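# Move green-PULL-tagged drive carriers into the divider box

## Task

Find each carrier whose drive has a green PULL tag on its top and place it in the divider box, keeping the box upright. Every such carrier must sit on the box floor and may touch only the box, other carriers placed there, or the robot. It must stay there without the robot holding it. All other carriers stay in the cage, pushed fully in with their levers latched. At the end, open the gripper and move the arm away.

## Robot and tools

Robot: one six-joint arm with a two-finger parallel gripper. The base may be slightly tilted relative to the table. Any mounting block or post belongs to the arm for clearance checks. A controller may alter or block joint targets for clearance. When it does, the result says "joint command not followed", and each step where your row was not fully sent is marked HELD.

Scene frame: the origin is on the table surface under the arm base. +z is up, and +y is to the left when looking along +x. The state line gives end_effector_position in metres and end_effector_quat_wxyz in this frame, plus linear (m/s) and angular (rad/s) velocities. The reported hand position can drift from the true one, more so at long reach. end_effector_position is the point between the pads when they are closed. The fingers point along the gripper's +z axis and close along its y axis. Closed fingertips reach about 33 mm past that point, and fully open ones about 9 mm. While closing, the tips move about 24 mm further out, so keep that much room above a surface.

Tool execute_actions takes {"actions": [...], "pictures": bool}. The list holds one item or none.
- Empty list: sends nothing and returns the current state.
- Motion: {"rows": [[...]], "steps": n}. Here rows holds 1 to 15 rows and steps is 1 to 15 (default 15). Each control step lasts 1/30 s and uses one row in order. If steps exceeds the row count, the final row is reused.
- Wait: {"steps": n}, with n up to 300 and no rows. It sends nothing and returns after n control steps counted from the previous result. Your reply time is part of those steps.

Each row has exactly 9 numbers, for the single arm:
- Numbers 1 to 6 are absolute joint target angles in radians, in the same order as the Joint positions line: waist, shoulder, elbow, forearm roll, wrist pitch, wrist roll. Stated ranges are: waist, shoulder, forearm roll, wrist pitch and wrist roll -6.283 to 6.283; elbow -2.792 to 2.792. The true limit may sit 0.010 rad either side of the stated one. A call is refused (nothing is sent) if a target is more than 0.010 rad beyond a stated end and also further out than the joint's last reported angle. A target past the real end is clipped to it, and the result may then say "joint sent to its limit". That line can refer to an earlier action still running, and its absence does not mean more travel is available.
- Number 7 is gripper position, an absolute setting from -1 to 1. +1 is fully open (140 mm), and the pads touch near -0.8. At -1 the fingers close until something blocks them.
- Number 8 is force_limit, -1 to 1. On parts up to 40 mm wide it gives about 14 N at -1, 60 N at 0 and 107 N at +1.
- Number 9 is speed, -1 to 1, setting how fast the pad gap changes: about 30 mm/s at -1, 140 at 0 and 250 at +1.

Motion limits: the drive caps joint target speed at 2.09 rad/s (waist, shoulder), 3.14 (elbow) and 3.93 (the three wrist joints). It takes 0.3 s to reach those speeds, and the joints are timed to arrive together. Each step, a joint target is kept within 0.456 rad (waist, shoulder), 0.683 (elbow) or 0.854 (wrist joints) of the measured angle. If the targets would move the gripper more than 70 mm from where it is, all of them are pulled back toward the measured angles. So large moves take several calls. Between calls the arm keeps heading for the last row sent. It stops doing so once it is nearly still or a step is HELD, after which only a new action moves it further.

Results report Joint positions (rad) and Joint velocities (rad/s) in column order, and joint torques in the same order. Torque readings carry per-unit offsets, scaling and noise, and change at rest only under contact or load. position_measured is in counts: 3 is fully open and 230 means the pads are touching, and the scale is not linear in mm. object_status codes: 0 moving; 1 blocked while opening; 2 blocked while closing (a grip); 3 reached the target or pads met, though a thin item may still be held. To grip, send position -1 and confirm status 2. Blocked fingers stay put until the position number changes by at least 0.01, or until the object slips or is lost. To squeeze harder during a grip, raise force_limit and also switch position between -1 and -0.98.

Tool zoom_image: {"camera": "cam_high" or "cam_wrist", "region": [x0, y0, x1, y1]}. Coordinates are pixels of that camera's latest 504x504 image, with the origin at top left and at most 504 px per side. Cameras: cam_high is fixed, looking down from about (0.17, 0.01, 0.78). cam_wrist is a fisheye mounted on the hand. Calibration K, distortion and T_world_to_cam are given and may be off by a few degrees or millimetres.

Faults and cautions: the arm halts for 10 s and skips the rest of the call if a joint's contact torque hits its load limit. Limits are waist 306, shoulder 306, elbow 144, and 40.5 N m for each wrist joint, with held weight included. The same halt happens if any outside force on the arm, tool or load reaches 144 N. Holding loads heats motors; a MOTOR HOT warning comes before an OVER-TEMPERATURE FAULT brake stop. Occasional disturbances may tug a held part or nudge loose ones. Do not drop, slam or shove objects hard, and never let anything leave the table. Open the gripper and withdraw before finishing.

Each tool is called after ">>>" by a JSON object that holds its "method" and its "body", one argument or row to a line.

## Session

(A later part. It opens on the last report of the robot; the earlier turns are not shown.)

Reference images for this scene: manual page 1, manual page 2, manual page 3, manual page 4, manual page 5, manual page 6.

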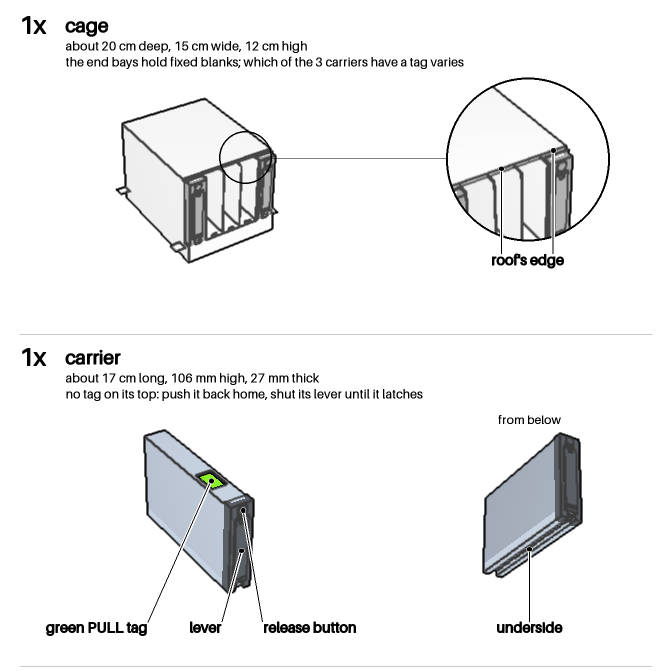

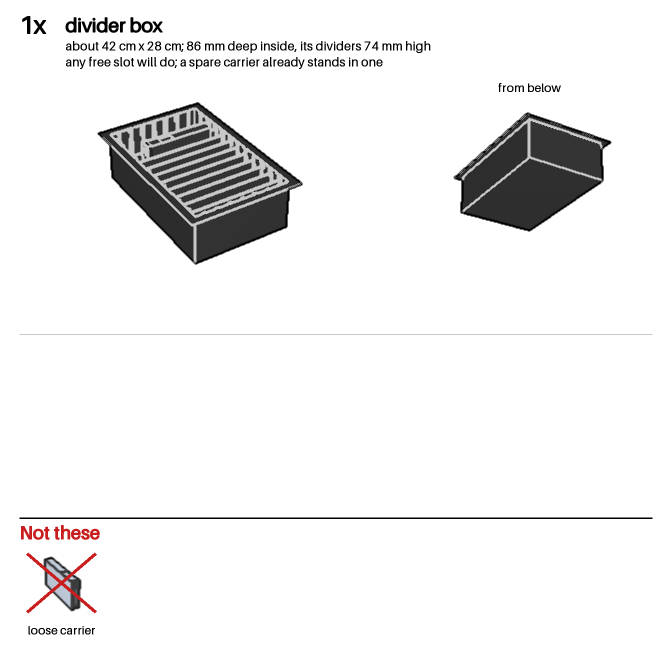

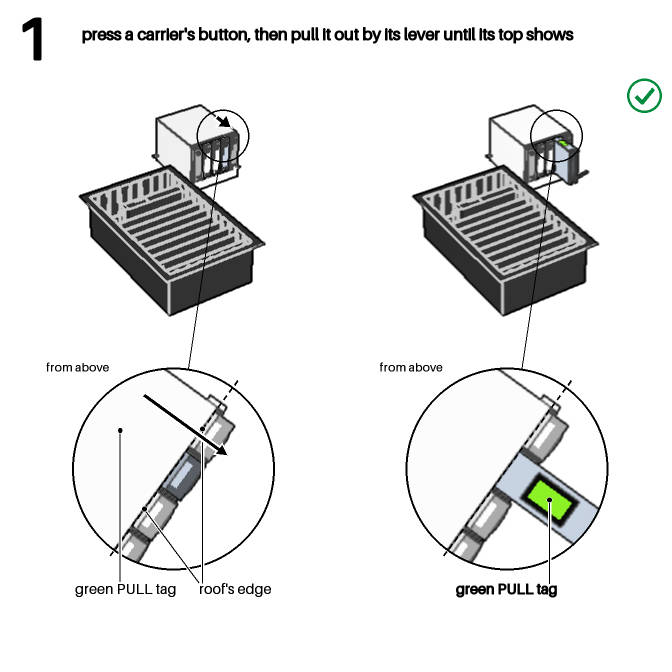

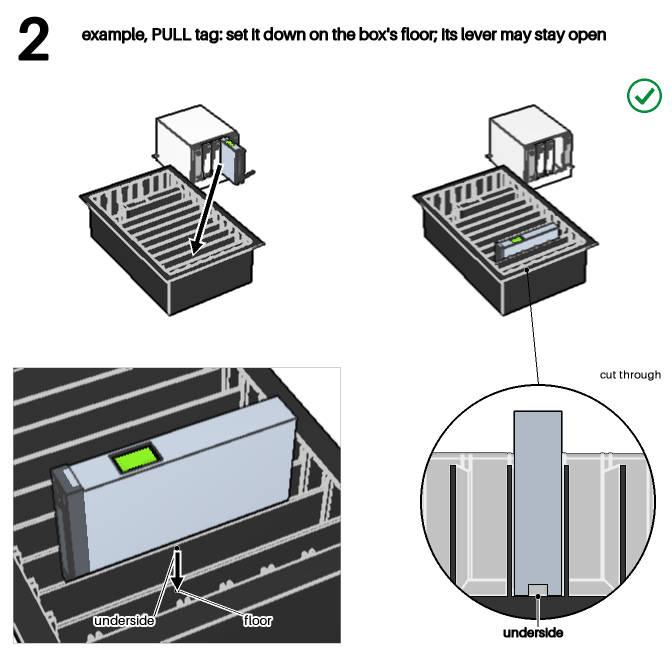

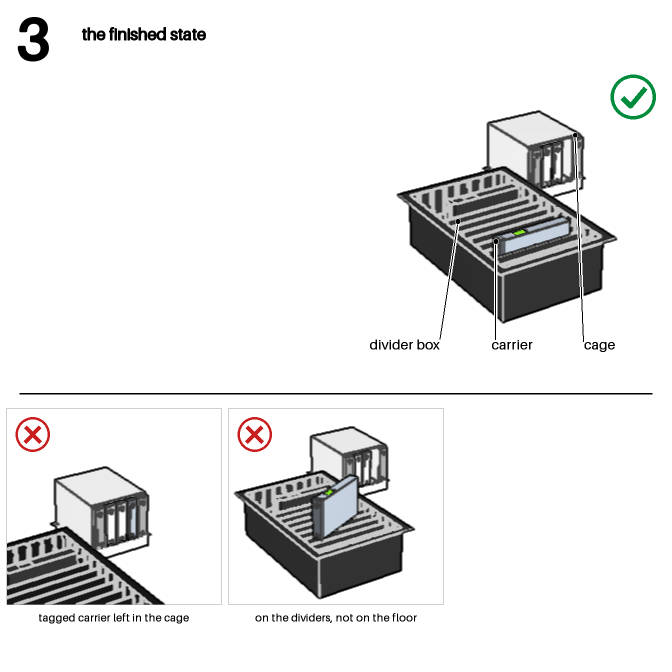

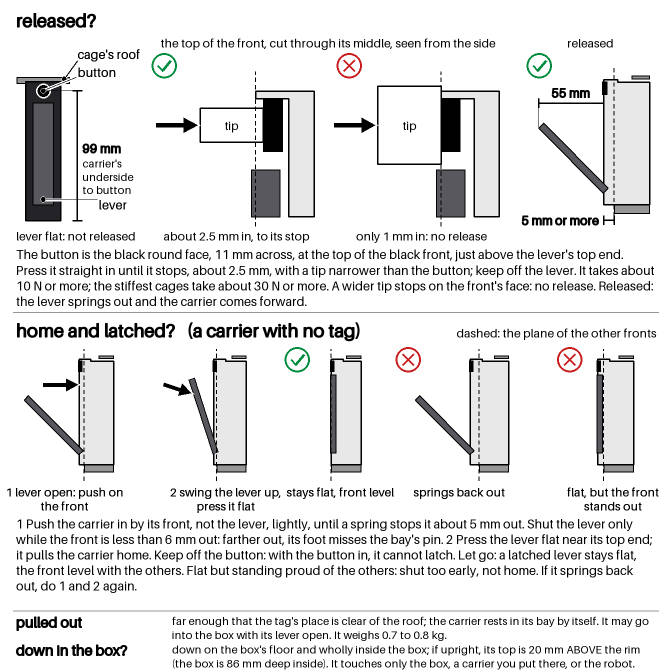

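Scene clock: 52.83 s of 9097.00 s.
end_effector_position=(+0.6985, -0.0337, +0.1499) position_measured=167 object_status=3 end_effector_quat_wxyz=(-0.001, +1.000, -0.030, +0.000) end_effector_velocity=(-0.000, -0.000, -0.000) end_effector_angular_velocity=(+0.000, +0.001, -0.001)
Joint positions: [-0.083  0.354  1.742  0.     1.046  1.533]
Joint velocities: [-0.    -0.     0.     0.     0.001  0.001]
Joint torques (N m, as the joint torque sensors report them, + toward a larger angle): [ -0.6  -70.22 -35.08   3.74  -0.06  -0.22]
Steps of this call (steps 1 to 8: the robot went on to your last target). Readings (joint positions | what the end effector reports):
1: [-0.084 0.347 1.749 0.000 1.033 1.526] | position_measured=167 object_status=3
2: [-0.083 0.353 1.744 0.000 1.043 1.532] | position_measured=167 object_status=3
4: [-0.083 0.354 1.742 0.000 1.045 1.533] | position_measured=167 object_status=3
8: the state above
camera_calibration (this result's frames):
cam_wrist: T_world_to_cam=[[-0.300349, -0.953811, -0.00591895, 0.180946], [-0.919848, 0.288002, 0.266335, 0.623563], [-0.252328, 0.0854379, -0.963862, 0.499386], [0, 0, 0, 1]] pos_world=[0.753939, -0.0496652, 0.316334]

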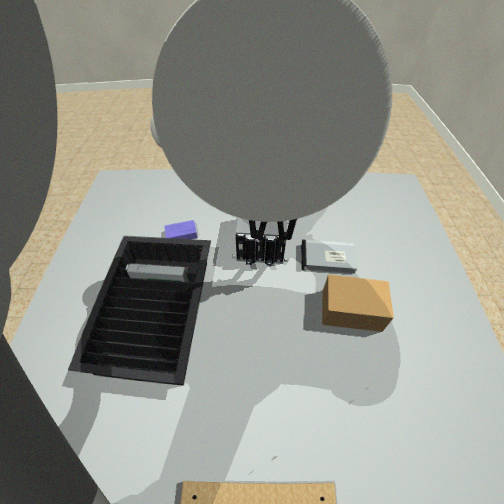

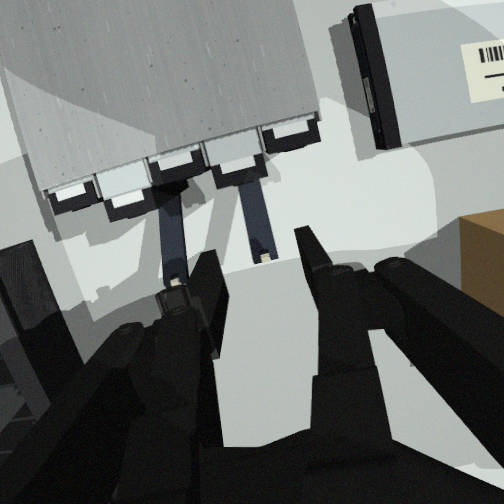

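>>> {"method": "execute_actions", "body": {
  "actions": [
    {"rows":[[-0.0834,0.3686,1.7549,0,1.0181,1.5334,-0.3,0,0.5],[-0.0834,0.3832,1.7677,0,0.9906,1.5334,-0.3,0,0.5],[-0.0834,0.3979,1.7806,0,0.9631,1.5334,-0.3,0,0.5],[-0.0834,0.4126,1.7935,0,0.9356,1.5334,-0.3,0,0.5],[-0.0834,0.4126,1.7935,0,0.9356,1.5334,-0.3,0,0.5],[-0.0834,0.4126,1.7935,0,0.9356,1.5334,-0.3,0,0.5],[-0.0834,0.4126,1.7935,0,0.9356,1.5334,-0.3,0,0.5],[-0.0834,0.4126,1.7935,0,0.9356,1.5334,-0.3,0,0.5],[-0.0834,0.4126,1.7935,0,0.9356,1.5334,-0.3,0,0.5],[-0.0834,0.4126,1.7935,0,0.9356,1.5334,-1,0,0.3]],"steps":15}
  ]
}}

Scene clock: 57.03 s of 9097.00 s.
end_effector_position=(+0.6986, -0.0338, +0.0849) position_measured=208 object_status=0 end_effector_quat_wxyz=(-0.001, +1.000, -0.030, +0.000) end_effector_velocity=(-0.000, -0.000, -0.000) end_effector_angular_velocity=(+0.000, +0.001, -0.001)
Joint positions: [-0.083  0.412  1.793 -0.     0.936  1.533]
Joint velocities: [-0.001 -0.     0.001  0.    -0.    -0.   ]
Joint torques (N m, as the joint torque sensors report them, + toward a larger angle): [  4.23 -67.58 -31.7    5.85  -0.95  -0.32]
Steps of this call (steps 1 to 30: the robot went on to your last target; steps 31 to 90: nothing new was sent; then 0.70 s passed at rest; steps 91 to 105: all 15 steps of this action). Readings (joint positions | what the end effector reports):
91: [-0.083 0.354 1.742 -0.000 1.046 1.533] | position_measured=167 object_status=3
92: [-0.083 0.357 1.743 -0.000 1.040 1.533] | position_measured=167 object_status=3
94: [-0.083 0.375 1.759 -0.000 1.007 1.533] | position_measured=167 object_status=3
98: [-0.083 0.411 1.791 -0.000 0.941 1.533] | position_measured=167 object_status=3
105: the state above
camera_calibration (this result's frames):
cam_wrist: T_world_to_cam=[[-0.300379, -0.953803, -0.00572694, 0.180577], [-0.919824, 0.288079, 0.266336, 0.640939], [-0.252382, 0.0852695, -0.963863, 0.436818], [0, 0, 0, 1]] pos_world=[0.754037, -0.0496539, 0.251363]

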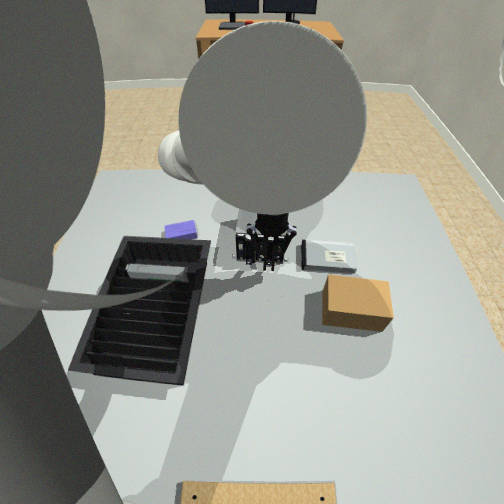

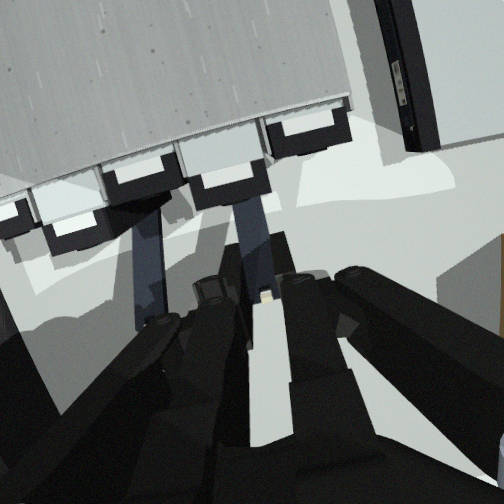

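>>> {"method": "execute_actions", "body": {
  "actions": [
    {"rows":[[-0.0846,0.4096,1.798,0,0.934,1.5332,-1,0,0.3],[-0.0849,0.4046,1.8056,0,0.9314,1.533,-1,0,0.3],[-0.0851,0.3986,1.8147,0,0.9283,1.5327,-1,0,0.3],[-0.0854,0.3926,1.8239,0,0.9252,1.5325,-1,0,0.3],[-0.0857,0.3866,1.833,0,0.9221,1.5322,-1,0,0.3],[-0.0859,0.3806,1.8421,0,0.919,1.532,-1,0,0.3],[-0.0862,0.3746,1.8512,0,0.9158,1.5317,-1,0,0.3],[-0.0865,0.3686,1.8603,0,0.9127,1.5315,-1,0,0.3],[-0.0867,0.3626,1.8694,0,0.9096,1.5312,-1,0,0.3],[-0.087,0.3566,1.8785,0,0.9065,1.531,-1,0,0.3],[-0.0872,0.3526,1.8846,0,0.9044,1.5308,-1,0,0.3]],"steps":15}
  ]
}}

Scene clock: 59.40 s of 9097.00 s.
end_effector_position=(+0.6542, -0.0318, +0.0848) position_measured=210 object_status=2 end_effector_quat_wxyz=(-0.001, +1.000, -0.031, +0.000) end_effector_velocity=(-0.011, +0.000, -0.000) end_effector_angular_velocity=(-0.000, -0.002, -0.001)
Joint positions: [-0.087  0.353  1.883  0.     0.905  1.531]
Joint velocities: [-0.001 -0.016  0.023  0.    -0.01  -0.001]
Joint torques (N m, as the joint torque sensors report them, + toward a larger angle): [ -1.94 -61.78 -31.33   3.78   0.62   0.11]
Steps of this call (steps 1 to 15: the robot went on to your last target; steps 16 to 56: nothing new was sent; steps 57 to 71: all 15 steps of this action). Readings (joint positions | what the end effector reports):
57: [-0.083 0.413 1.794 0.000 0.936 1.533] | position_measured=210 object_status=2
58: [-0.084 0.412 1.795 0.000 0.935 1.533] | position_measured=210 object_status=2
60: [-0.084 0.406 1.804 0.000 0.932 1.533] | position_measured=210 object_status=2
64: [-0.086 0.384 1.837 0.000 0.921 1.532] | position_measured=210 object_status=2
71: the state above
camera_calibration (this result's frames):
cam_wrist: T_world_to_cam=[[-0.301613, -0.953412, -0.00591781, 0.169954], [-0.919394, 0.289196, 0.266608, 0.599251], [-0.252476, 0.0858533, -0.963787, 0.425338], [0, 0, 0, 1]] pos_world=[0.709596, -0.047782, 0.251175]

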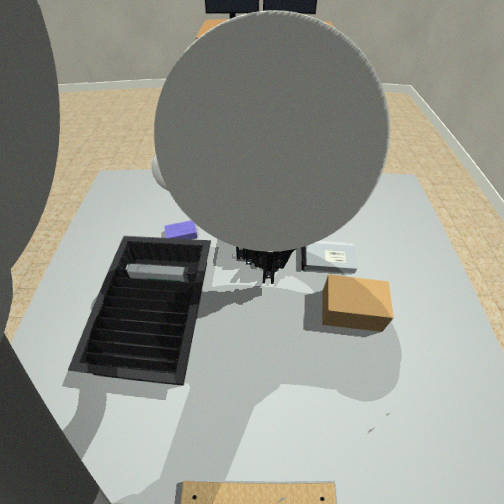

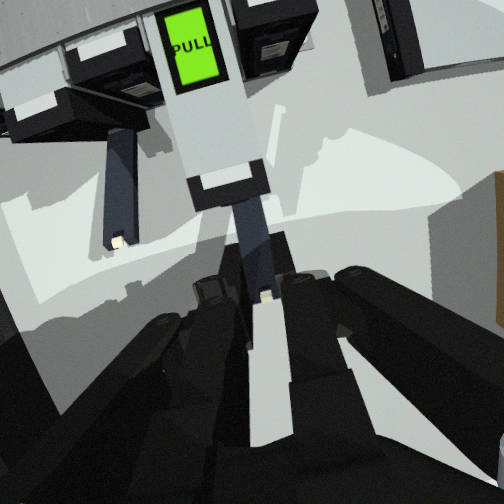

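>>> {"method": "execute_actions", "body": {
  "actions": [
    {"rows":[[-0.0874,0.3481,1.8912,0,0.9023,1.5304,-1,0,0.3],[-0.0877,0.3412,1.9012,0,0.8992,1.5299,-1,0,0.3],[-0.0881,0.3344,1.9112,0,0.896,1.5294,-1,0,0.3],[-0.0884,0.3276,1.9211,0,0.8929,1.5289,-1,0,0.3],[-0.0888,0.3208,1.9311,0,0.8897,1.5284,-1,0,0.3],[-0.0891,0.3139,1.9411,0,0.8866,1.5278,-1,0,0.3],[-0.0894,0.3071,1.951,0,0.8834,1.5273,-1,0,0.3],[-0.0894,0.3071,1.951,0,0.8834,1.5273,-1,0,0.3],[-0.0894,0.3071,1.951,0,0.8834,1.5273,-1,0,0.3],[-0.0894,0.3071,1.951,0,0.8834,1.5273,-1,0,0.3],[-0.0894,0.3071,1.951,0,0.8834,1.5273,-0.2,0,1]],"steps":15}
  ],
  "pictures": false
}}

>>> {"method": "execute_actions", "body": {
  "actions": [
    {"rows":[[-0.0891,0.303,1.938,0,0.9006,1.5276,-0.2,0,1],[-0.0888,0.303,1.921,0,0.9176,1.528,-0.2,0,1],[-0.0882,0.307,1.9,0,0.9346,1.5286,-0.2,0,1],[-0.0876,0.315,1.876,0,0.9506,1.5292,-0.2,0,1],[-0.087,0.328,1.85,0,0.9636,1.5298,-0.2,0,1],[-0.0863,0.3435,1.822,0,0.9761,1.5305,-0.2,0,1],[-0.0856,0.36,1.794,0,0.9876,1.5312,-0.2,0,1],[-0.0849,0.377,1.766,0,0.9986,1.5319,-0.2,0,1],[-0.0841,0.394,1.739,0,1.0086,1.5327,-0.2,0,1],[-0.0834,0.41,1.714,0,1.0176,1.5334,-0.2,0,1],[-0.0828,0.4234,1.6928,0,1.0254,1.534,-0.2,0,1]],"steps":15}
  ]
}}

Scene clock: 65.97 s of 9097.00 s.
end_effector_position=(+0.6198, -0.0298, +0.0848) position_measured=174 object_status=0 end_effector_quat_wxyz=(-0.001, +1.000, -0.030, +0.000) end_effector_velocity=(-0.001, +0.000, +0.000) end_effector_angular_velocity=(-0.001, -0.000, +0.002)
Joint positions: [-0.089  0.307  1.951 -0.     0.883  1.527]
Joint velocities: [ 0.    -0.002  0.002 -0.001 -0.001 -0.   ]
Joint torques (N m, as the joint torque sensors report them, + toward a larger angle): [ -1.08 -60.74 -31.01   3.53   0.11  -0.07]
Steps of this call (steps 1 to 15: the robot went on to your last target; steps 16 to 90: nothing new was sent; then 3.07 s passed at rest; steps 91 to 105: all 15 steps of this action). Readings (joint positions | what the end effector reports):
91: [-0.087 0.353 1.885 0.000 0.904 1.531] | position_measured=210 object_status=2
92: [-0.087 0.351 1.887 -0.000 0.904 1.531] | position_measured=210 object_status=2
94: [-0.088 0.343 1.899 -0.000 0.900 1.530] | position_measured=210 object_status=2
98: [-0.089 0.318 1.935 -0.000 0.889 1.528] | position_measured=210 object_status=2
105: the state above

Scene clock: 66.47 s of 9097.00 s.
end_effector_position=(+0.7299, -0.0366, +0.1235) position_measured=154 object_status=3 end_effector_quat_wxyz=(-0.001, +1.000, -0.030, +0.000) end_effector_velocity=(+0.087, -0.005, +0.003) end_effector_angular_velocity=(+0.001, +0.003, -0.001)
Joint positions: [-0.083  0.42   1.698 -0.     1.023  1.534]
Joint velocities: [ 0.005  0.12  -0.189  0.     0.072  0.005]
Joint torques (N m, as the joint torque sensors report them, + toward a larger angle): [  5.19 -92.28 -27.41   2.91   0.89   0.54]
Steps of this call (steps 1 to 15: all 15 steps of this action). Readings (joint positions | what the end effector reports):
1: [-0.089 0.307 1.951 -0.000 0.883 1.527] | position_measured=160 object_status=0
2: [-0.089 0.306 1.949 -0.000 0.888 1.527] | position_measured=154 object_status=0
4: [-0.089 0.304 1.928 -0.000 0.909 1.527] | position_measured=154 object_status=0
8: [-0.087 0.330 1.851 -0.000 0.960 1.530] | position_measured=154 object_status=0
15: the state above
camera_calibration (this result's frames):
cam_wrist: T_world_to_cam=[[-0.300421, -0.953789, -0.00575671, 0.187555], [-0.919772, 0.288097, 0.266494, 0.660221], [-0.252521, 0.0853552, -0.963819, 0.482254], [0, 0, 0, 1]] pos_world=[0.785378, -0.0524825, 0.28994]

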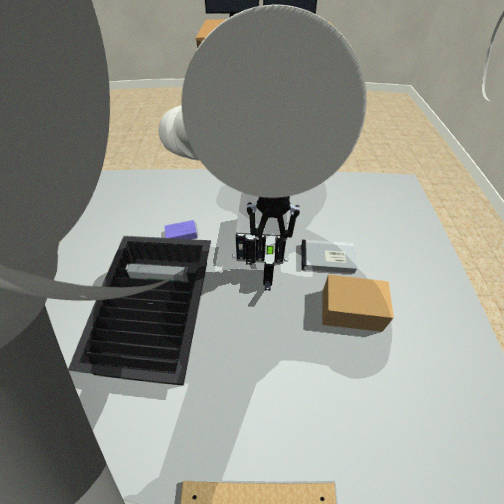

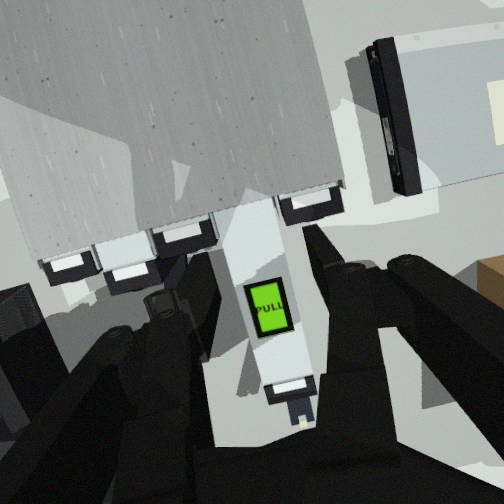

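>>> {"method": "execute_actions", "body": {
  "actions": [
    {"rows":[[-0.0828,0.4234,1.6928,0,1.0254,1.534,-1,1,0]],"steps":10}
  ],
  "pictures": false
}}

Scene clock: 69.93 s of 9097.00 s.
end_effector_position=(+0.7326, -0.0366, +0.1239) position_measured=194 object_status=0 end_effector_quat_wxyz=(-0.001, +1.000, -0.030, +0.000) end_effector_velocity=(+0.004, +0.000, +0.003) end_effector_angular_velocity=(-0.000, -0.006, +0.000)
Joint positions: [-0.083  0.423  1.693  0.     1.025  1.534]
Joint velocities: [ 0.001  0.    -0.006  0.    -0.     0.   ]
Joint torques (N m, as the joint torque sensors report them, + toward a larger angle): [  3.56 -62.05 -25.28   4.16  -0.43  -0.36]
Steps of this call (steps 1 to 15: the robot went on to your last target; steps 16 to 90: nothing new was sent; then 0.13 s passed at rest; steps 91 to 100: all 10 steps of this action). Readings (joint positions | what the end effector reports):
91: [-0.083 0.423 1.693 0.000 1.025 1.534] | position_measured=154 object_status=0
92: [-0.083 0.423 1.693 0.000 1.025 1.534] | position_measured=157 object_status=0
94: [-0.083 0.423 1.693 0.000 1.025 1.534] | position_measured=172 object_status=0
98: [-0.083 0.423 1.693 0.000 1.025 1.534] | position_measured=194 object_status=0
100: the state above

>>> {"method": "execute_actions", "body": {
  "actions": [
    {"rows":[[-0.0833,0.4227,1.6922,0,1.0267,1.534,-1,1,0],[-0.0835,0.422,1.6916,0,1.028,1.534,-1,1,0]],"steps":6}
  ],
  "pictures": false
}}

Scene clock: 71.43 s of 9097.00 s.
end_effector_position=(+0.7318, -0.0370, +0.1244) position_measured=197 object_status=2 end_effector_quat_wxyz=(-0.001, +1.000, -0.030, -0.001) end_effector_velocity=(-0.001, -0.001, +0.002) end_effector_angular_velocity=(+0.000, +0.001, -0.002)
Joint positions: [-0.083  0.423  1.693 -0.     1.028  1.534]
Joint velocities: [-0.002 -0.003 -0.     0.     0.004  0.001]
Joint torques (N m, as the joint torque sensors report them, + toward a larger angle): [ -2.74 -88.08 -39.99   3.3    0.59  -0.02]
Steps of this call (steps 1 to 15: the robot went on to your last target; steps 16 to 39: nothing new was sent; steps 40 to 45: all 6 steps of this action). Readings (joint positions | what the end effector reports):
40: [-0.083 0.423 1.693 0.000 1.025 1.534] | position_measured=197 object_status=2
41: [-0.083 0.423 1.693 0.000 1.025 1.534] | position_measured=197 object_status=2
43: [-0.083 0.423 1.693 -0.000 1.027 1.534] | position_measured=197 object_status=2
45: the state above

>>> {"method": "execute_actions", "body": {
  "actions": [
    {"rows":[[-0.0834,0.4186,1.698,0,1.025,1.5338,-1,1,0],[-0.0836,0.4111,1.7094,0,1.0211,1.5336,-1,1,0],[-0.0841,0.3995,1.7267,0,1.0154,1.5331,-1,1,0],[-0.0845,0.388,1.744,0,1.0096,1.5327,-1,1,0],[-0.085,0.3764,1.7613,0,1.0039,1.5323,-1,1,0],[-0.0854,0.3649,1.7786,0,0.9981,1.5318,-1,1,0],[-0.0858,0.3533,1.7959,0,0.9924,1.5314,-1,1,0],[-0.0863,0.3416,1.8123,0,0.9878,1.5309,-1,1,0],[-0.0868,0.3299,1.8286,0,0.9831,1.5303,-1,1,0],[-0.0874,0.3182,1.845,0,0.9785,1.5298,-1,1,0],[-0.0879,0.3065,1.8614,0,0.9738,1.5293,-1,1,0],[-0.0884,0.2947,1.8777,0,0.9692,1.5287,-1,1,0],[-0.0889,0.283,1.8941,0,0.9645,1.5282,-1,1,0]],"steps":15}
  ]
}}

Scene clock: 74.90 s of 9097.00 s.
end_effector_position=(+0.6418, -0.0314, +0.1257) position_measured=198 object_status=2 end_effector_quat_wxyz=(-0.001, +1.000, -0.030, +0.000) end_effector_velocity=(-0.196, +0.012, -0.001) end_effector_angular_velocity=(+0.001, +0.006, -0.000)
Joint positions: [-0.088  0.295  1.876  0.     0.97   1.529]
Joint velocities: [-0.012 -0.27   0.379  0.001 -0.102 -0.012]
Joint torques (N m, as the joint torque sensors report them, + toward a larger angle): [ -5.63 -55.54 -41.08   4.1   -0.82   0.01]
Steps of this call (steps 1 to 15: the robot went on to your last target; steps 16 to 89: nothing new was sent; steps 90 to 104: all 15 steps of this action). Readings (joint positions | what the end effector reports):
90: [-0.084 0.422 1.692 0.000 1.028 1.534] | position_measured=197 object_status=2
91: [-0.084 0.421 1.693 0.000 1.027 1.534] | position_measured=197 object_status=2
93: [-0.084 0.412 1.706 0.000 1.021 1.534] | position_measured=198 object_status=2
97: [-0.085 0.374 1.763 0.000 1.003 1.532] | position_measured=198 object_status=2
104: the state above
camera_calibration (this result's frames):
cam_wrist: T_world_to_cam=[[-0.300692, -0.953703, -0.00593787, 0.166234], [-0.919821, 0.288353, 0.266048, 0.577138], [-0.252019, 0.0854604, -0.963941, 0.461372], [0, 0, 0, 1]] pos_world=[0.697123, -0.0473104, 0.292176]

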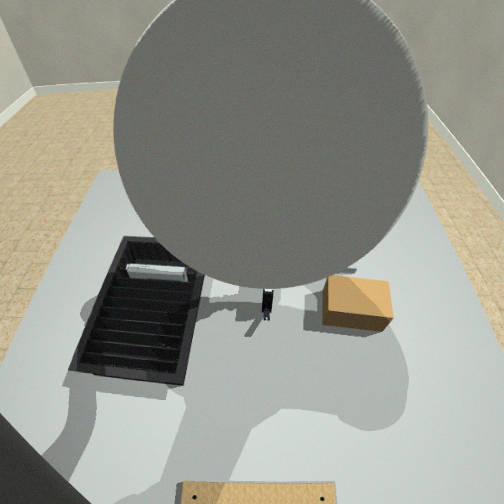

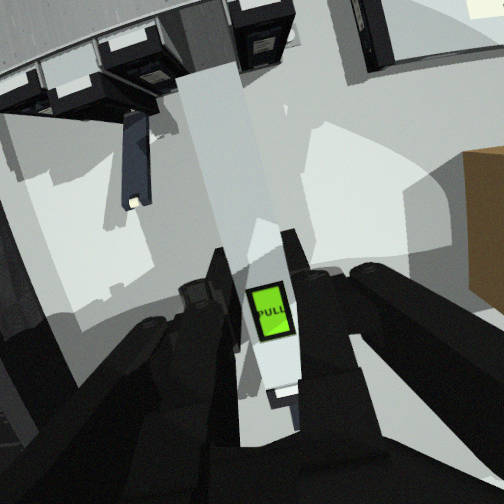

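>>> {"method": "execute_actions", "body": {
  "actions": [
    {"rows":[[-0.0889,0.2735,1.888,0,0.98,1.5282,-1,1,0],[-0.0889,0.2592,1.879,0,1.0034,1.5282,-1,1,0],[-0.0889,0.245,1.87,0,1.0266,1.5282,-1,1,0],[-0.0889,0.231,1.861,0,1.0496,1.5282,-1,1,0],[-0.0889,0.217,1.852,0,1.0726,1.5282,-1,1,0],[-0.0889,0.203,1.843,0,1.0956,1.5282,-1,1,0],[-0.0889,0.189,1.834,0,1.1186,1.5282,-1,1,0],[-0.08,0.175,1.825,0,1.1416,1.51,-1,1,0],[-0.065,0.161,1.816,0,1.1646,1.485,-1,1,0],[-0.045,0.15,1.8092,0,1.1823,1.45,-1,1,0],[-0.022,0.15,1.8092,0,1.1823,1.41,-1,1,0],[0.001,0.15,1.8092,0,1.1823,1.369,-1,1,0],[0.024,0.15,1.8092,0,1.1823,1.328,-1,1,0],[0.047,0.15,1.8092,0,1.1823,1.288,-1,1,0],[0.07,0.15,1.8092,0,1.1823,1.247,-1,1,0]],"steps":15}
  ],
  "pictures": false
}}

>>> {"method": "execute_actions", "body": {
  "actions": [
    {"rows":[[0.4783,0.15,1.8092,0,1.1823,0.5243,-1,1,0]],"steps":15}
  ],
  "pictures": false
}}

>>> {"method": "execute_actions", "body": {
  "actions": [
    {"steps":14}
  ]
}}

Scene clock: 84.83 s of 9097.00 s.
end_effector_position=(+0.6112, +0.0214, +0.2476) position_measured=198 object_status=2 end_effector_quat_wxyz=(-0.001, +0.996, +0.084, +0.000) end_effector_velocity=(-0.030, +0.368, +0.053) end_effector_angular_velocity=(-0.001, +0.003, +1.657)
Joint positions: [-0.007  0.152  1.811 -0.     1.178  1.383]
Joint velocities: [ 0.603 -0.056 -0.036 -0.001  0.097 -1.055]
Joint torques (N m, as the joint torque sensors report them, + toward a larger angle): [  0.64 -47.76 -37.05   3.7   -0.24  -0.17]
Steps of this call (steps 1 to 30: the robot went on to your last target; steps 31 to 90: nothing new was sent; then 6.43 s passed at rest; steps 91 to 105: all 15 steps of this action). Readings (joint positions | what the end effector reports):
91: [-0.089 0.283 1.894 -0.000 0.965 1.528] | position_measured=198 object_status=2
92: [-0.089 0.281 1.894 -0.000 0.968 1.528] | position_measured=198 object_status=2
94: [-0.089 0.266 1.884 -0.000 0.993 1.528] | position_measured=198 object_status=2
98: [-0.089 0.217 1.852 -0.000 1.072 1.528] | position_measured=198 object_status=2
105: the state above

Scene clock: 85.33 s of 9097.00 s.
end_effector_position=(+0.5646, +0.2331, +0.2499) position_measured=198 object_status=2 end_effector_quat_wxyz=(-0.001, +0.838, +0.546, +0.001) end_effector_velocity=(-0.167, +0.402, +0.002) end_effector_angular_velocity=(-0.001, -0.003, +1.962)
Joint positions: [0.349 0.15  1.809 0.    1.182 0.751]
Joint velocities: [ 0.712 -0.002 -0.    -0.001  0.002 -1.249]
Joint torques (N m, as the joint torque sensors report them, + toward a larger angle): [ -1.17 -60.9  -40.31   4.03   0.05   0.45]
Steps of this call (steps 1 to 15: all 15 steps of this action). Readings (joint positions | what the end effector reports):
1: [0.014 0.151 1.810 -0.000 1.180 1.346] | position_measured=198 object_status=2
2: [0.036 0.151 1.810 -0.000 1.181 1.305] | position_measured=198 object_status=2
4: [0.084 0.151 1.810 0.000 1.181 1.218] | position_measured=198 object_status=2
8: [0.181 0.151 1.810 0.000 1.181 1.049] | position_measured=198 object_status=2
15: the state above

Scene clock: 85.80 s of 9097.00 s.
end_effector_position=(+0.5300, +0.3036, +0.2504) position_measured=198 object_status=2 end_effector_quat_wxyz=(-0.001, +0.728, +0.686, +0.001) end_effector_velocity=(-0.001, +0.001, -0.001) end_effector_angular_velocity=(-0.000, +0.001, +0.003)
Joint positions: [0.478 0.15  1.809 0.    1.182 0.524]
Joint velocities: [ 0.002  0.     0.001  0.    -0.    -0.001]
Joint torques (N m, as the joint torque sensors report them, + toward a larger angle): [ -3.34 -55.01 -41.33   4.24   0.08  -0.25]
Steps of this call (steps 1 to 14: the robot went on to your last target). Readings (joint positions | what the end effector reports):
1: [0.374 0.150 1.809 0.000 1.182 0.709] | position_measured=198 object_status=2
2: [0.398 0.150 1.809 0.000 1.182 0.666] | position_measured=198 object_status=2
4: [0.442 0.150 1.809 0.000 1.182 0.588] | position_measured=198 object_status=2
8: [0.477 0.150 1.809 0.000 1.182 0.526] | position_measured=198 object_status=2
14: the state above
camera_calibration (this result's frames):
cam_wrist: T_world_to_cam=[[0.953757, -0.30055, -0.00426508, -0.410702], [-0.288772, -0.920133, 0.26451, 0.377386], [-0.0834231, -0.251047, -0.964373, 0.537661], [0, 0, 0, 1]] pos_world=[0.545542, 0.358787, 0.416932]

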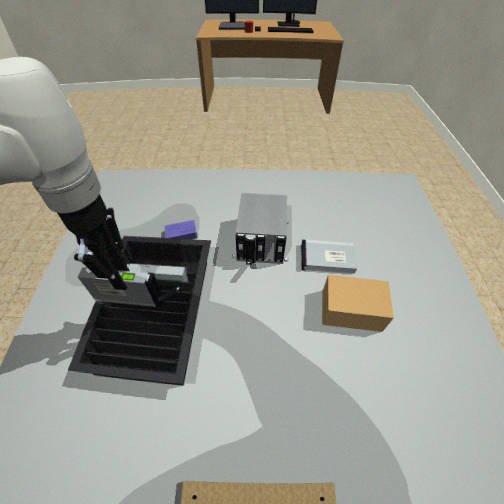

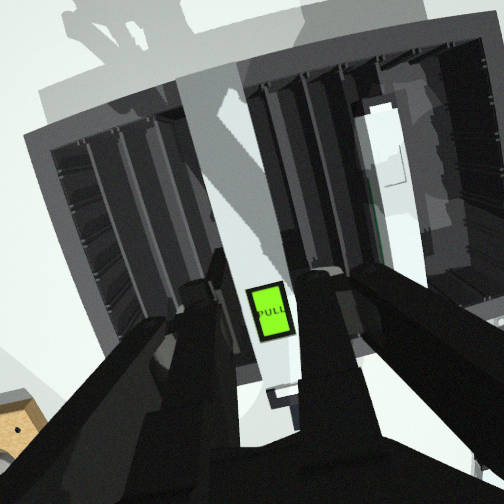

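>>> {"method": "zoom_image", "body": {
  "camera": "cam_wrist",
  "region": [60, 50, 380, 290]
}}

Region (60, 50, 380, 290) of cam_wrist's 504x504 image, scaled by 1.575, with more detail than that image has; it fills the top 378 rows of this view, and the rest is white.

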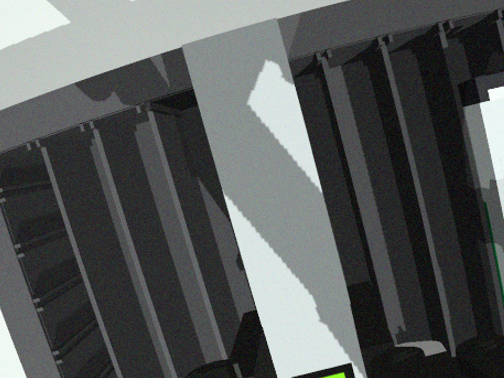

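>>> {"method": "execute_actions", "body": {
  "actions": [
    {"rows":[[0.4894,0.1596,1.8765,0,1.1055,0.5354,-1,1,0]],"steps":15}
  ]
}}

>>> {"method": "zoom_image", "body": {
  "camera": "cam_wrist",
  "region": [120, 20, 380, 280]
}}

Scene clock: 96.93 s of 9097.00 s.
end_effector_position=(+0.5160, +0.3041, +0.2104) position_measured=198 object_status=2 end_effector_quat_wxyz=(-0.000, +0.728, +0.686, +0.001) end_effector_velocity=(-0.002, -0.000, -0.001) end_effector_angular_velocity=(-0.000, +0.003, -0.000)
Joint positions: [ 0.489  0.16   1.876 -0.     1.106  0.535]
Joint velocities: [ 0.     0.     0.003  0.001 -0.    -0.   ]
Joint torques (N m, as the joint torque sensors report them, + toward a larger angle): [ -2.14 -56.21 -40.25   3.87   0.01   0.01]
Steps of this call (steps 1 to 30: the robot went on to your last target; steps 31 to 90: nothing new was sent; then 7.63 s passed at rest; steps 91 to 105: all 15 steps of this action). Readings (joint positions | what the end effector reports):
91: [0.478 0.150 1.809 -0.000 1.182 0.524] | position_measured=198 object_status=2
92: [0.479 0.151 1.814 -0.000 1.176 0.525] | position_measured=198 object_status=2
94: [0.485 0.156 1.851 -0.000 1.134 0.531] | position_measured=198 object_status=2
98: [0.489 0.160 1.876 -0.000 1.106 0.535] | position_measured=198 object_status=2
105: the state above
camera_calibration (this result's frames):
cam_wrist: T_world_to_cam=[[0.953814, -0.300366, -0.00425777, -0.397481], [-0.288586, -0.920157, 0.264631, 0.384301], [-0.0834039, -0.25118, -0.96434, 0.498035], [0, 0, 0, 1]] pos_world=[0.531565, 0.359324, 0.376885]

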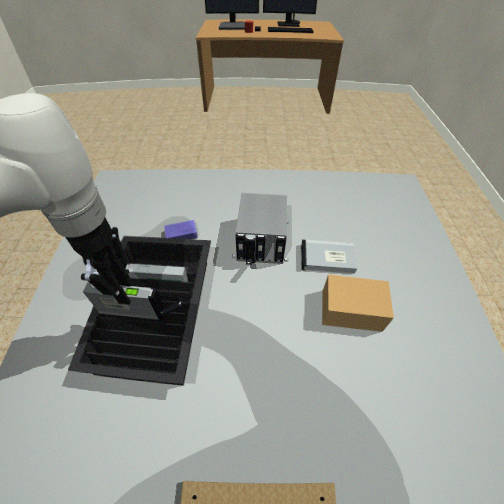

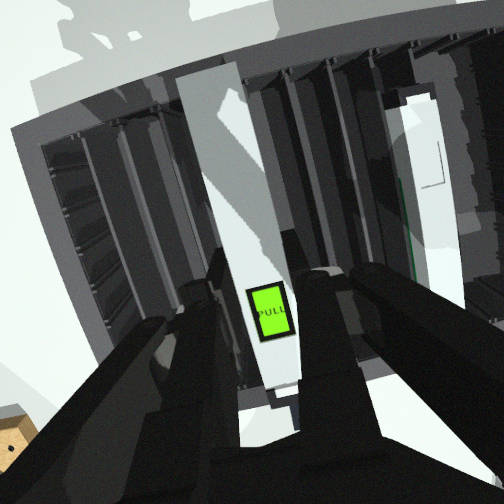

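Region (120, 20, 380, 280) of cam_wrist's 504x504 image, scaled by 1.938, with more detail than that image has.

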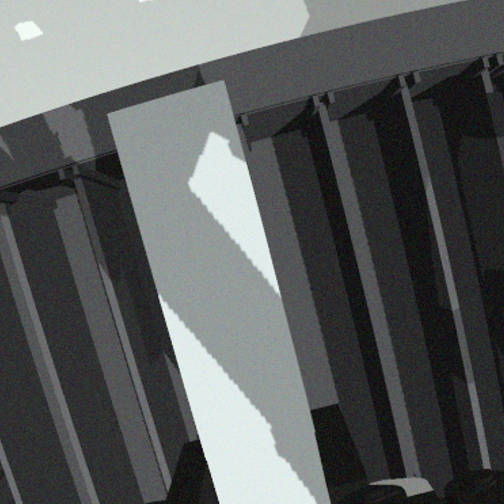

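>>> {"method": "zoom_image", "body": {
  "camera": "cam_wrist",
  "region": [220, 55, 340, 155]
}}

>>> {"method": "zoom_image", "body": {
  "camera": "cam_wrist",
  "region": [240, 150, 360, 270]
}}

Region (220, 55, 340, 155) of cam_wrist's 504x504 image, scaled by 4.200, with more detail than that image has.

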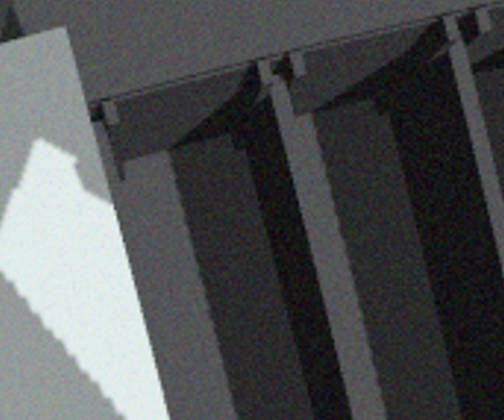

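Region (240, 150, 360, 270) of cam_wrist's 504x504 image, scaled by 4.200, with more detail than that image has.

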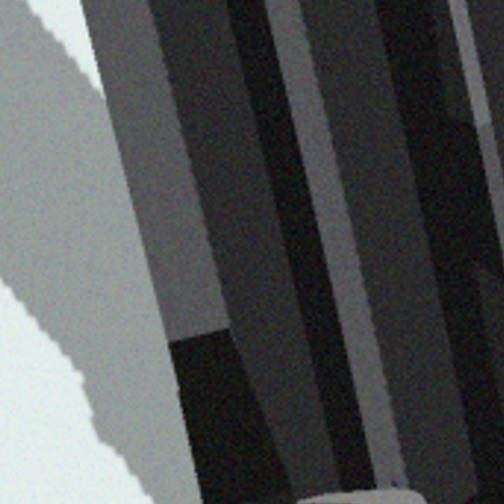

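>>> {"method": "execute_actions", "body": {
  "actions": [
    {"rows":[[0.4897,0.162,1.8816,0,1.098,0.5357,-1,1,0],[0.4897,0.1651,1.886,0,1.0905,0.5357,-1,1,0],[0.4897,0.1675,1.8892,0,1.0849,0.5357,-1,1,0],[0.4897,0.1691,1.8913,0,1.0812,0.5357,-1,1,0],[0.4897,0.1703,1.8928,0,1.0784,0.5357,-1,1,0],[0.4897,0.1711,1.8939,0,1.0766,0.5357,-1,1,0],[0.4897,0.1719,1.8949,0,1.0747,0.5357,-1,1,0]],"steps":12}
  ],
  "pictures": false
}}

Scene clock: 103.27 s of 9097.00 s.
end_effector_position=(+0.5155, +0.3041, +0.1940) position_measured=198 object_status=2 end_effector_quat_wxyz=(-0.001, +0.728, +0.686, +0.001) end_effector_velocity=(+0.000, +0.001, -0.002) end_effector_angular_velocity=(+0.000, -0.001, +0.000)
Joint positions: [0.49  0.172 1.895 0.    1.075 0.536]
Joint velocities: [ 0.001  0.002  0.002  0.    -0.004  0.   ]
Joint torques (N m, as the joint torque sensors report them, + toward a larger angle): [ -1.02 -54.86 -38.88   3.86  -0.36  -0.01]
Steps of this call (steps 1 to 15: the robot went on to your last target; steps 16 to 90: nothing new was sent; then 2.93 s passed at rest; steps 91 to 102: all 12 steps of this action). Readings (joint positions | what the end effector reports):
91: [0.489 0.160 1.877 0.000 1.105 0.535] | position_measured=198 object_status=2
92: [0.489 0.160 1.878 0.000 1.103 0.535] | position_measured=198 object_status=2
94: [0.490 0.164 1.885 0.000 1.093 0.536] | position_measured=198 object_status=2
98: [0.490 0.170 1.893 0.000 1.078 0.536] | position_measured=198 object_status=2
102: the state above

>>> {"method": "execute_actions", "body": {
  "actions": [
    {"rows":[[0.4897,0.1727,1.896,0,1.0729,0.5357,-1,1,0],[0.4897,0.1735,1.897,0,1.071,0.5357,-1,1,0],[0.4897,0.1739,1.8975,0,1.0701,0.5357,-1,1,0]],"steps":7}
  ],
  "pictures": false
}}

Scene clock: 106.27 s of 9097.00 s.
end_effector_position=(+0.5155, +0.3041, +0.1915) position_measured=198 object_status=2 end_effector_quat_wxyz=(-0.000, +0.728, +0.686, +0.001) end_effector_velocity=(+0.000, +0.000, -0.001) end_effector_angular_velocity=(+0.001, -0.001, +0.000)
Joint positions: [ 0.49   0.174  1.897 -0.     1.07   0.536]
Joint velocities: [-0.     0.001  0.001  0.001 -0.004 -0.001]
Joint torques (N m, as the joint torque sensors report them, + toward a larger angle): [ -1.38 -51.95 -38.84   3.89   0.08   0.1 ]
Steps of this call (steps 1 to 15: the robot went on to your last target; steps 16 to 83: nothing new was sent; steps 84 to 90: all 7 steps of this action). Readings (joint positions | what the end effector reports):
84: [0.490 0.172 1.895 -0.000 1.075 0.536] | position_measured=198 object_status=2
85: [0.490 0.172 1.895 -0.000 1.074 0.536] | position_measured=198 object_status=2
87: [0.490 0.173 1.897 -0.000 1.072 0.536] | position_measured=198 object_status=2
90: the state above

>>> {"method": "execute_actions", "body": {
  "actions": [
    {"rows":[[0.4897,0.1747,1.8986,0,1.0682,0.5357,-1,1,0],[0.4897,0.1555,1.8996,0,1.0664,0.5357,-1,1,0]],"steps":1}
  ],
  "pictures": false
}}

action 0: the action has 2 rows but "steps" is 1. Give at most as many rows as steps.

>>> {"method": "execute_actions", "body": {
  "actions": [
    {"rows":[[0.4897,0.1747,1.8986,0,1.0682,0.5357,-1,1,0],[0.4897,0.1756,1.8996,0,1.0664,0.5357,-1,1,0]],"steps":8}
  ],
  "pictures": false
}}

Scene clock: 107.90 s of 9097.00 s.
end_effector_position=(+0.5155, +0.3041, +0.1894) position_measured=198 object_status=2 end_effector_quat_wxyz=(-0.000, +0.728, +0.686, +0.001) end_effector_velocity=(-0.000, +0.001, -0.000) end_effector_angular_velocity=(+0.000, -0.000, +0.002)
Joint positions: [ 0.49   0.176  1.9   -0.     1.066  0.536]
Joint velocities: [ 0.001  0.     0.     0.    -0.001 -0.001]
Joint torques (N m, as the joint torque sensors report them, + toward a larger angle): [ -0.06 -56.1  -39.01   3.77  -0.15  -0.11]
Steps of this call (steps 1 to 15: the robot went on to your last target; steps 16 to 41: nothing new was sent; steps 42 to 49: all 8 steps of this action). Readings (joint positions | what the end effector reports):
42: [0.490 0.174 1.898 -0.000 1.070 0.536] | position_measured=198 object_status=2
43: [0.490 0.174 1.898 -0.000 1.069 0.536] | position_measured=198 object_status=2
45: [0.490 0.175 1.899 -0.000 1.067 0.536] | position_measured=198 object_status=2
49: the state above

>>> {"method": "execute_actions", "body": {
  "actions": [
    {"rows":[[0.4897,0.1764,1.9006,0,1.0645,0.5357,-1,1,0],[0.4897,0.1773,1.9016,0,1.0626,0.5357,-1,1,0],[0.4897,0.1781,1.9027,0,1.0608,0.5357,-1,1,0]],"steps":8}
  ],
  "pictures": false
}}

Scene clock: 110.30 s of 9097.00 s.
end_effector_position=(+0.5155, +0.3041, +0.1864) position_measured=198 object_status=2 end_effector_quat_wxyz=(-0.001, +0.728, +0.686, +0.001) end_effector_velocity=(+0.001, +0.000, -0.000) end_effector_angular_velocity=(+0.000, -0.002, +0.001)
Joint positions: [ 0.49   0.178  1.903 -0.     1.061  0.536]
Joint velocities: [ 0.     0.001  0.    -0.001 -0.003 -0.   ]
Joint torques (N m, as the joint torque sensors report them, + toward a larger angle): [ -0.91 -57.64 -38.84   3.81   0.17  -0.17]
Steps of this call (steps 1 to 15: the robot went on to your last target; steps 16 to 64: nothing new was sent; steps 65 to 72: all 8 steps of this action). Readings (joint positions | what the end effector reports):
65: [0.490 0.176 1.900 -0.000 1.066 0.536] | position_measured=198 object_status=2
66: [0.490 0.176 1.900 -0.000 1.066 0.536] | position_measured=198 object_status=2
68: [0.490 0.177 1.902 -0.000 1.063 0.536] | position_measured=198 object_status=2
72: the state above

>>> {"method": "execute_actions", "body": {
  "actions": [
    {"rows":[[0.4897,0.182,1.9071,0,1.0525,0.5357,-1,1,0],[0.4897,0.1859,1.9115,0,1.0442,0.5357,-1,1,0],[0.4897,0.1898,1.9159,0,1.036,0.5357,-1,1,0],[0.4897,0.1937,1.9202,0,1.0277,0.5357,-1,1,0],[0.4897,0.1976,1.9246,0,1.0194,0.5357,-1,1,0],[0.4897,0.2014,1.929,0,1.0112,0.5357,-1,1,0],[0.4897,0.2053,1.9334,0,1.0029,0.5357,-1,1,0]],"steps":12}
  ]
}}

Scene clock: 112.33 s of 9097.00 s.
end_effector_position=(+0.5155, +0.3042, +0.1557) position_measured=198 object_status=2 end_effector_quat_wxyz=(-0.001, +0.728, +0.686, +0.001) end_effector_velocity=(+0.000, +0.000, -0.006) end_effector_angular_velocity=(+0.001, -0.002, -0.000)
Joint positions: [ 0.49   0.205  1.933 -0.     1.004  0.536]
Joint velocities: [ 0.     0.005  0.007 -0.001 -0.014  0.001]
Joint torques (N m, as the joint torque sensors report them, + toward a larger angle): [ -0.49 -59.59 -37.77   3.77   0.12  -0.14]
Steps of this call (steps 1 to 15: the robot went on to your last target; steps 16 to 49: nothing new was sent; steps 50 to 61: all 12 steps of this action). Readings (joint positions | what the end effector reports):
50: [0.490 0.178 1.903 -0.000 1.061 0.536] | position_measured=198 object_status=2
51: [0.490 0.179 1.904 -0.000 1.058 0.536] | position_measured=198 object_status=2
53: [0.490 0.185 1.910 -0.000 1.046 0.536] | position_measured=198 object_status=2
57: [0.490 0.200 1.927 -0.000 1.015 0.536] | position_measured=198 object_status=2
61: the state above
camera_calibration (this result's frames):
cam_wrist: T_world_to_cam=[[0.953809, -0.300381, -0.00435771, -0.397176], [-0.288571, -0.920147, 0.26468, 0.398628], [-0.0835147, -0.251197, -0.964326, 0.445319], [0, 0, 0, 1]] pos_world=[0.531053, 0.359355, 0.322194]

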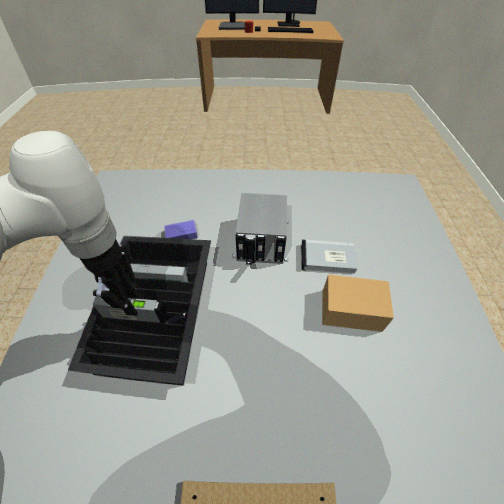

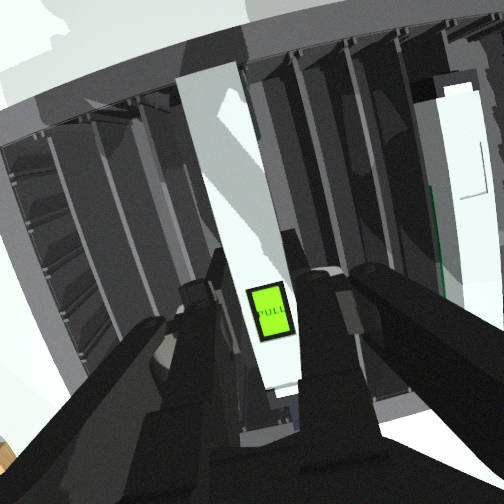

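Clean. Down to z≈0.124 (model).

>>> {"method": "execute_actions", "body": {
  "actions": [
    {"rows":[[0.4897,0.2102,1.9379,0,0.9935,0.5357,-1,1,0],[0.4897,0.2151,1.9424,0,0.9841,0.5357,-1,1,0],[0.4897,0.2199,1.9469,0,0.9747,0.5357,-1,1,0],[0.4897,0.2248,1.9514,0,0.9653,0.5357,-1,1,0],[0.4897,0.2287,1.9551,0,0.9578,0.5357,-1,1,0],[0.4897,0.2316,1.9578,0,0.9522,0.5357,-1,1,0],[0.4897,0.2336,1.9596,0,0.9484,0.5357,-1,1,0],[0.4897,0.2346,1.9605,0,0.9466,0.5357,-1,1,0],[0.4897,0.2356,1.9614,0,0.9447,0.5357,-1,1,0],[0.4897,0.2366,1.9622,0,0.9428,0.5357,-1,1,0]],"steps":15}
  ],
  "pictures": false
}}

Scene clock: 114.93 s of 9097.00 s.
end_effector_position=(+0.5155, +0.3043, +0.1235) position_measured=198 object_status=2 end_effector_quat_wxyz=(-0.001, +0.728, +0.686, +0.001) end_effector_velocity=(+0.000, -0.000, -0.002) end_effector_angular_velocity=(-0.000, -0.000, -0.000)
Joint positions: [0.49  0.236 1.962 0.    0.943 0.536]
Joint velocities: [-0.     0.002  0.002 -0.001 -0.004  0.   ]
Joint torques (N m, as the joint torque sensors report them, + toward a larger angle): [ -1.58 -62.16 -35.89   3.66   0.18   0.03]
Steps of this call (steps 1 to 15: the robot went on to your last target; steps 16 to 63: nothing new was sent; steps 64 to 78: all 15 steps of this action). Readings (joint positions | what the end effector reports):
64: [0.490 0.205 1.933 0.000 1.003 0.536] | position_measured=198 object_status=2
65: [0.490 0.207 1.935 0.000 1.000 0.536] | position_measured=198 object_status=2
67: [0.490 0.214 1.941 0.000 0.987 0.536] | position_measured=198 object_status=2
71: [0.490 0.230 1.956 0.000 0.956 0.536] | position_measured=198 object_status=2
78: the state above

>>> {"method": "execute_actions", "body": {
  "actions": [
    {"rows":[[0.4897,0.2371,1.9626,0,0.9419,0.5357,-1,1,0],[0.4897,0.2376,1.9631,0,0.9409,0.5357,-1,1,0]],"steps":7}
  ],
  "pictures": false
}}

Scene clock: 115.93 s of 9097.00 s.
end_effector_position=(+0.5155, +0.3042, +0.1223) position_measured=198 object_status=2 end_effector_quat_wxyz=(-0.001, +0.728, +0.686, +0.001) end_effector_velocity=(-0.000, -0.001, -0.001) end_effector_angular_velocity=(-0.001, +0.001, -0.000)
Joint positions: [ 0.49   0.238  1.963 -0.     0.941  0.536]
Joint velocities: [-0.001  0.     0.002 -0.    -0.001 -0.   ]
Joint torques (N m, as the joint torque sensors report them, + toward a larger angle): [ -0.95 -60.71 -35.56   3.49  -0.05  -0.05]
Steps of this call (steps 1 to 15: the robot went on to your last target; steps 16 to 23: nothing new was sent; steps 24 to 30: all 7 steps of this action). Readings (joint positions | what the end effector reports):
24: [0.490 0.237 1.962 -0.000 0.943 0.536] | position_measured=198 object_status=2
25: [0.490 0.237 1.962 -0.000 0.942 0.536] | position_measured=198 object_status=2
27: [0.490 0.237 1.963 -0.000 0.941 0.536] | position_measured=198 object_status=2
30: the state above

>>> {"method": "execute_actions", "body": {
  "actions": [
    {"rows":[[0.4897,0.2381,1.9635,0,0.94,0.5357,-1,1,0],[0.4897,0.2386,1.964,0,0.939,0.5357,-1,1,0]],"steps":7}
  ],
  "pictures": false
}}

Scene clock: 117.33 s of 9097.00 s.
end_effector_position=(+0.5155, +0.3042, +0.1214) position_measured=198 object_status=2 end_effector_quat_wxyz=(-0.000, +0.728, +0.686, +0.001) end_effector_velocity=(+0.001, +0.000, +0.000) end_effector_angular_velocity=(+0.000, -0.002, +0.000)
Joint positions: [ 0.49   0.239  1.964 -0.     0.939  0.536]
Joint velocities: [ 0.     0.    -0.001 -0.001 -0.001  0.   ]
Joint torques (N m, as the joint torque sensors report them, + toward a larger angle): [ -1.73 -57.75 -34.53   3.51   0.08  -0.01]
Steps of this call (steps 1 to 15: the robot went on to your last target; steps 16 to 35: nothing new was sent; steps 36 to 42: all 7 steps of this action). Readings (joint positions | what the end effector reports):
36: [0.490 0.238 1.963 -0.000 0.941 0.536] | position_measured=198 object_status=2
37: [0.490 0.238 1.963 -0.000 0.941 0.536] | position_measured=198 object_status=2
39: [0.490 0.238 1.964 -0.000 0.939 0.536] | position_measured=198 object_status=2
42: the state above


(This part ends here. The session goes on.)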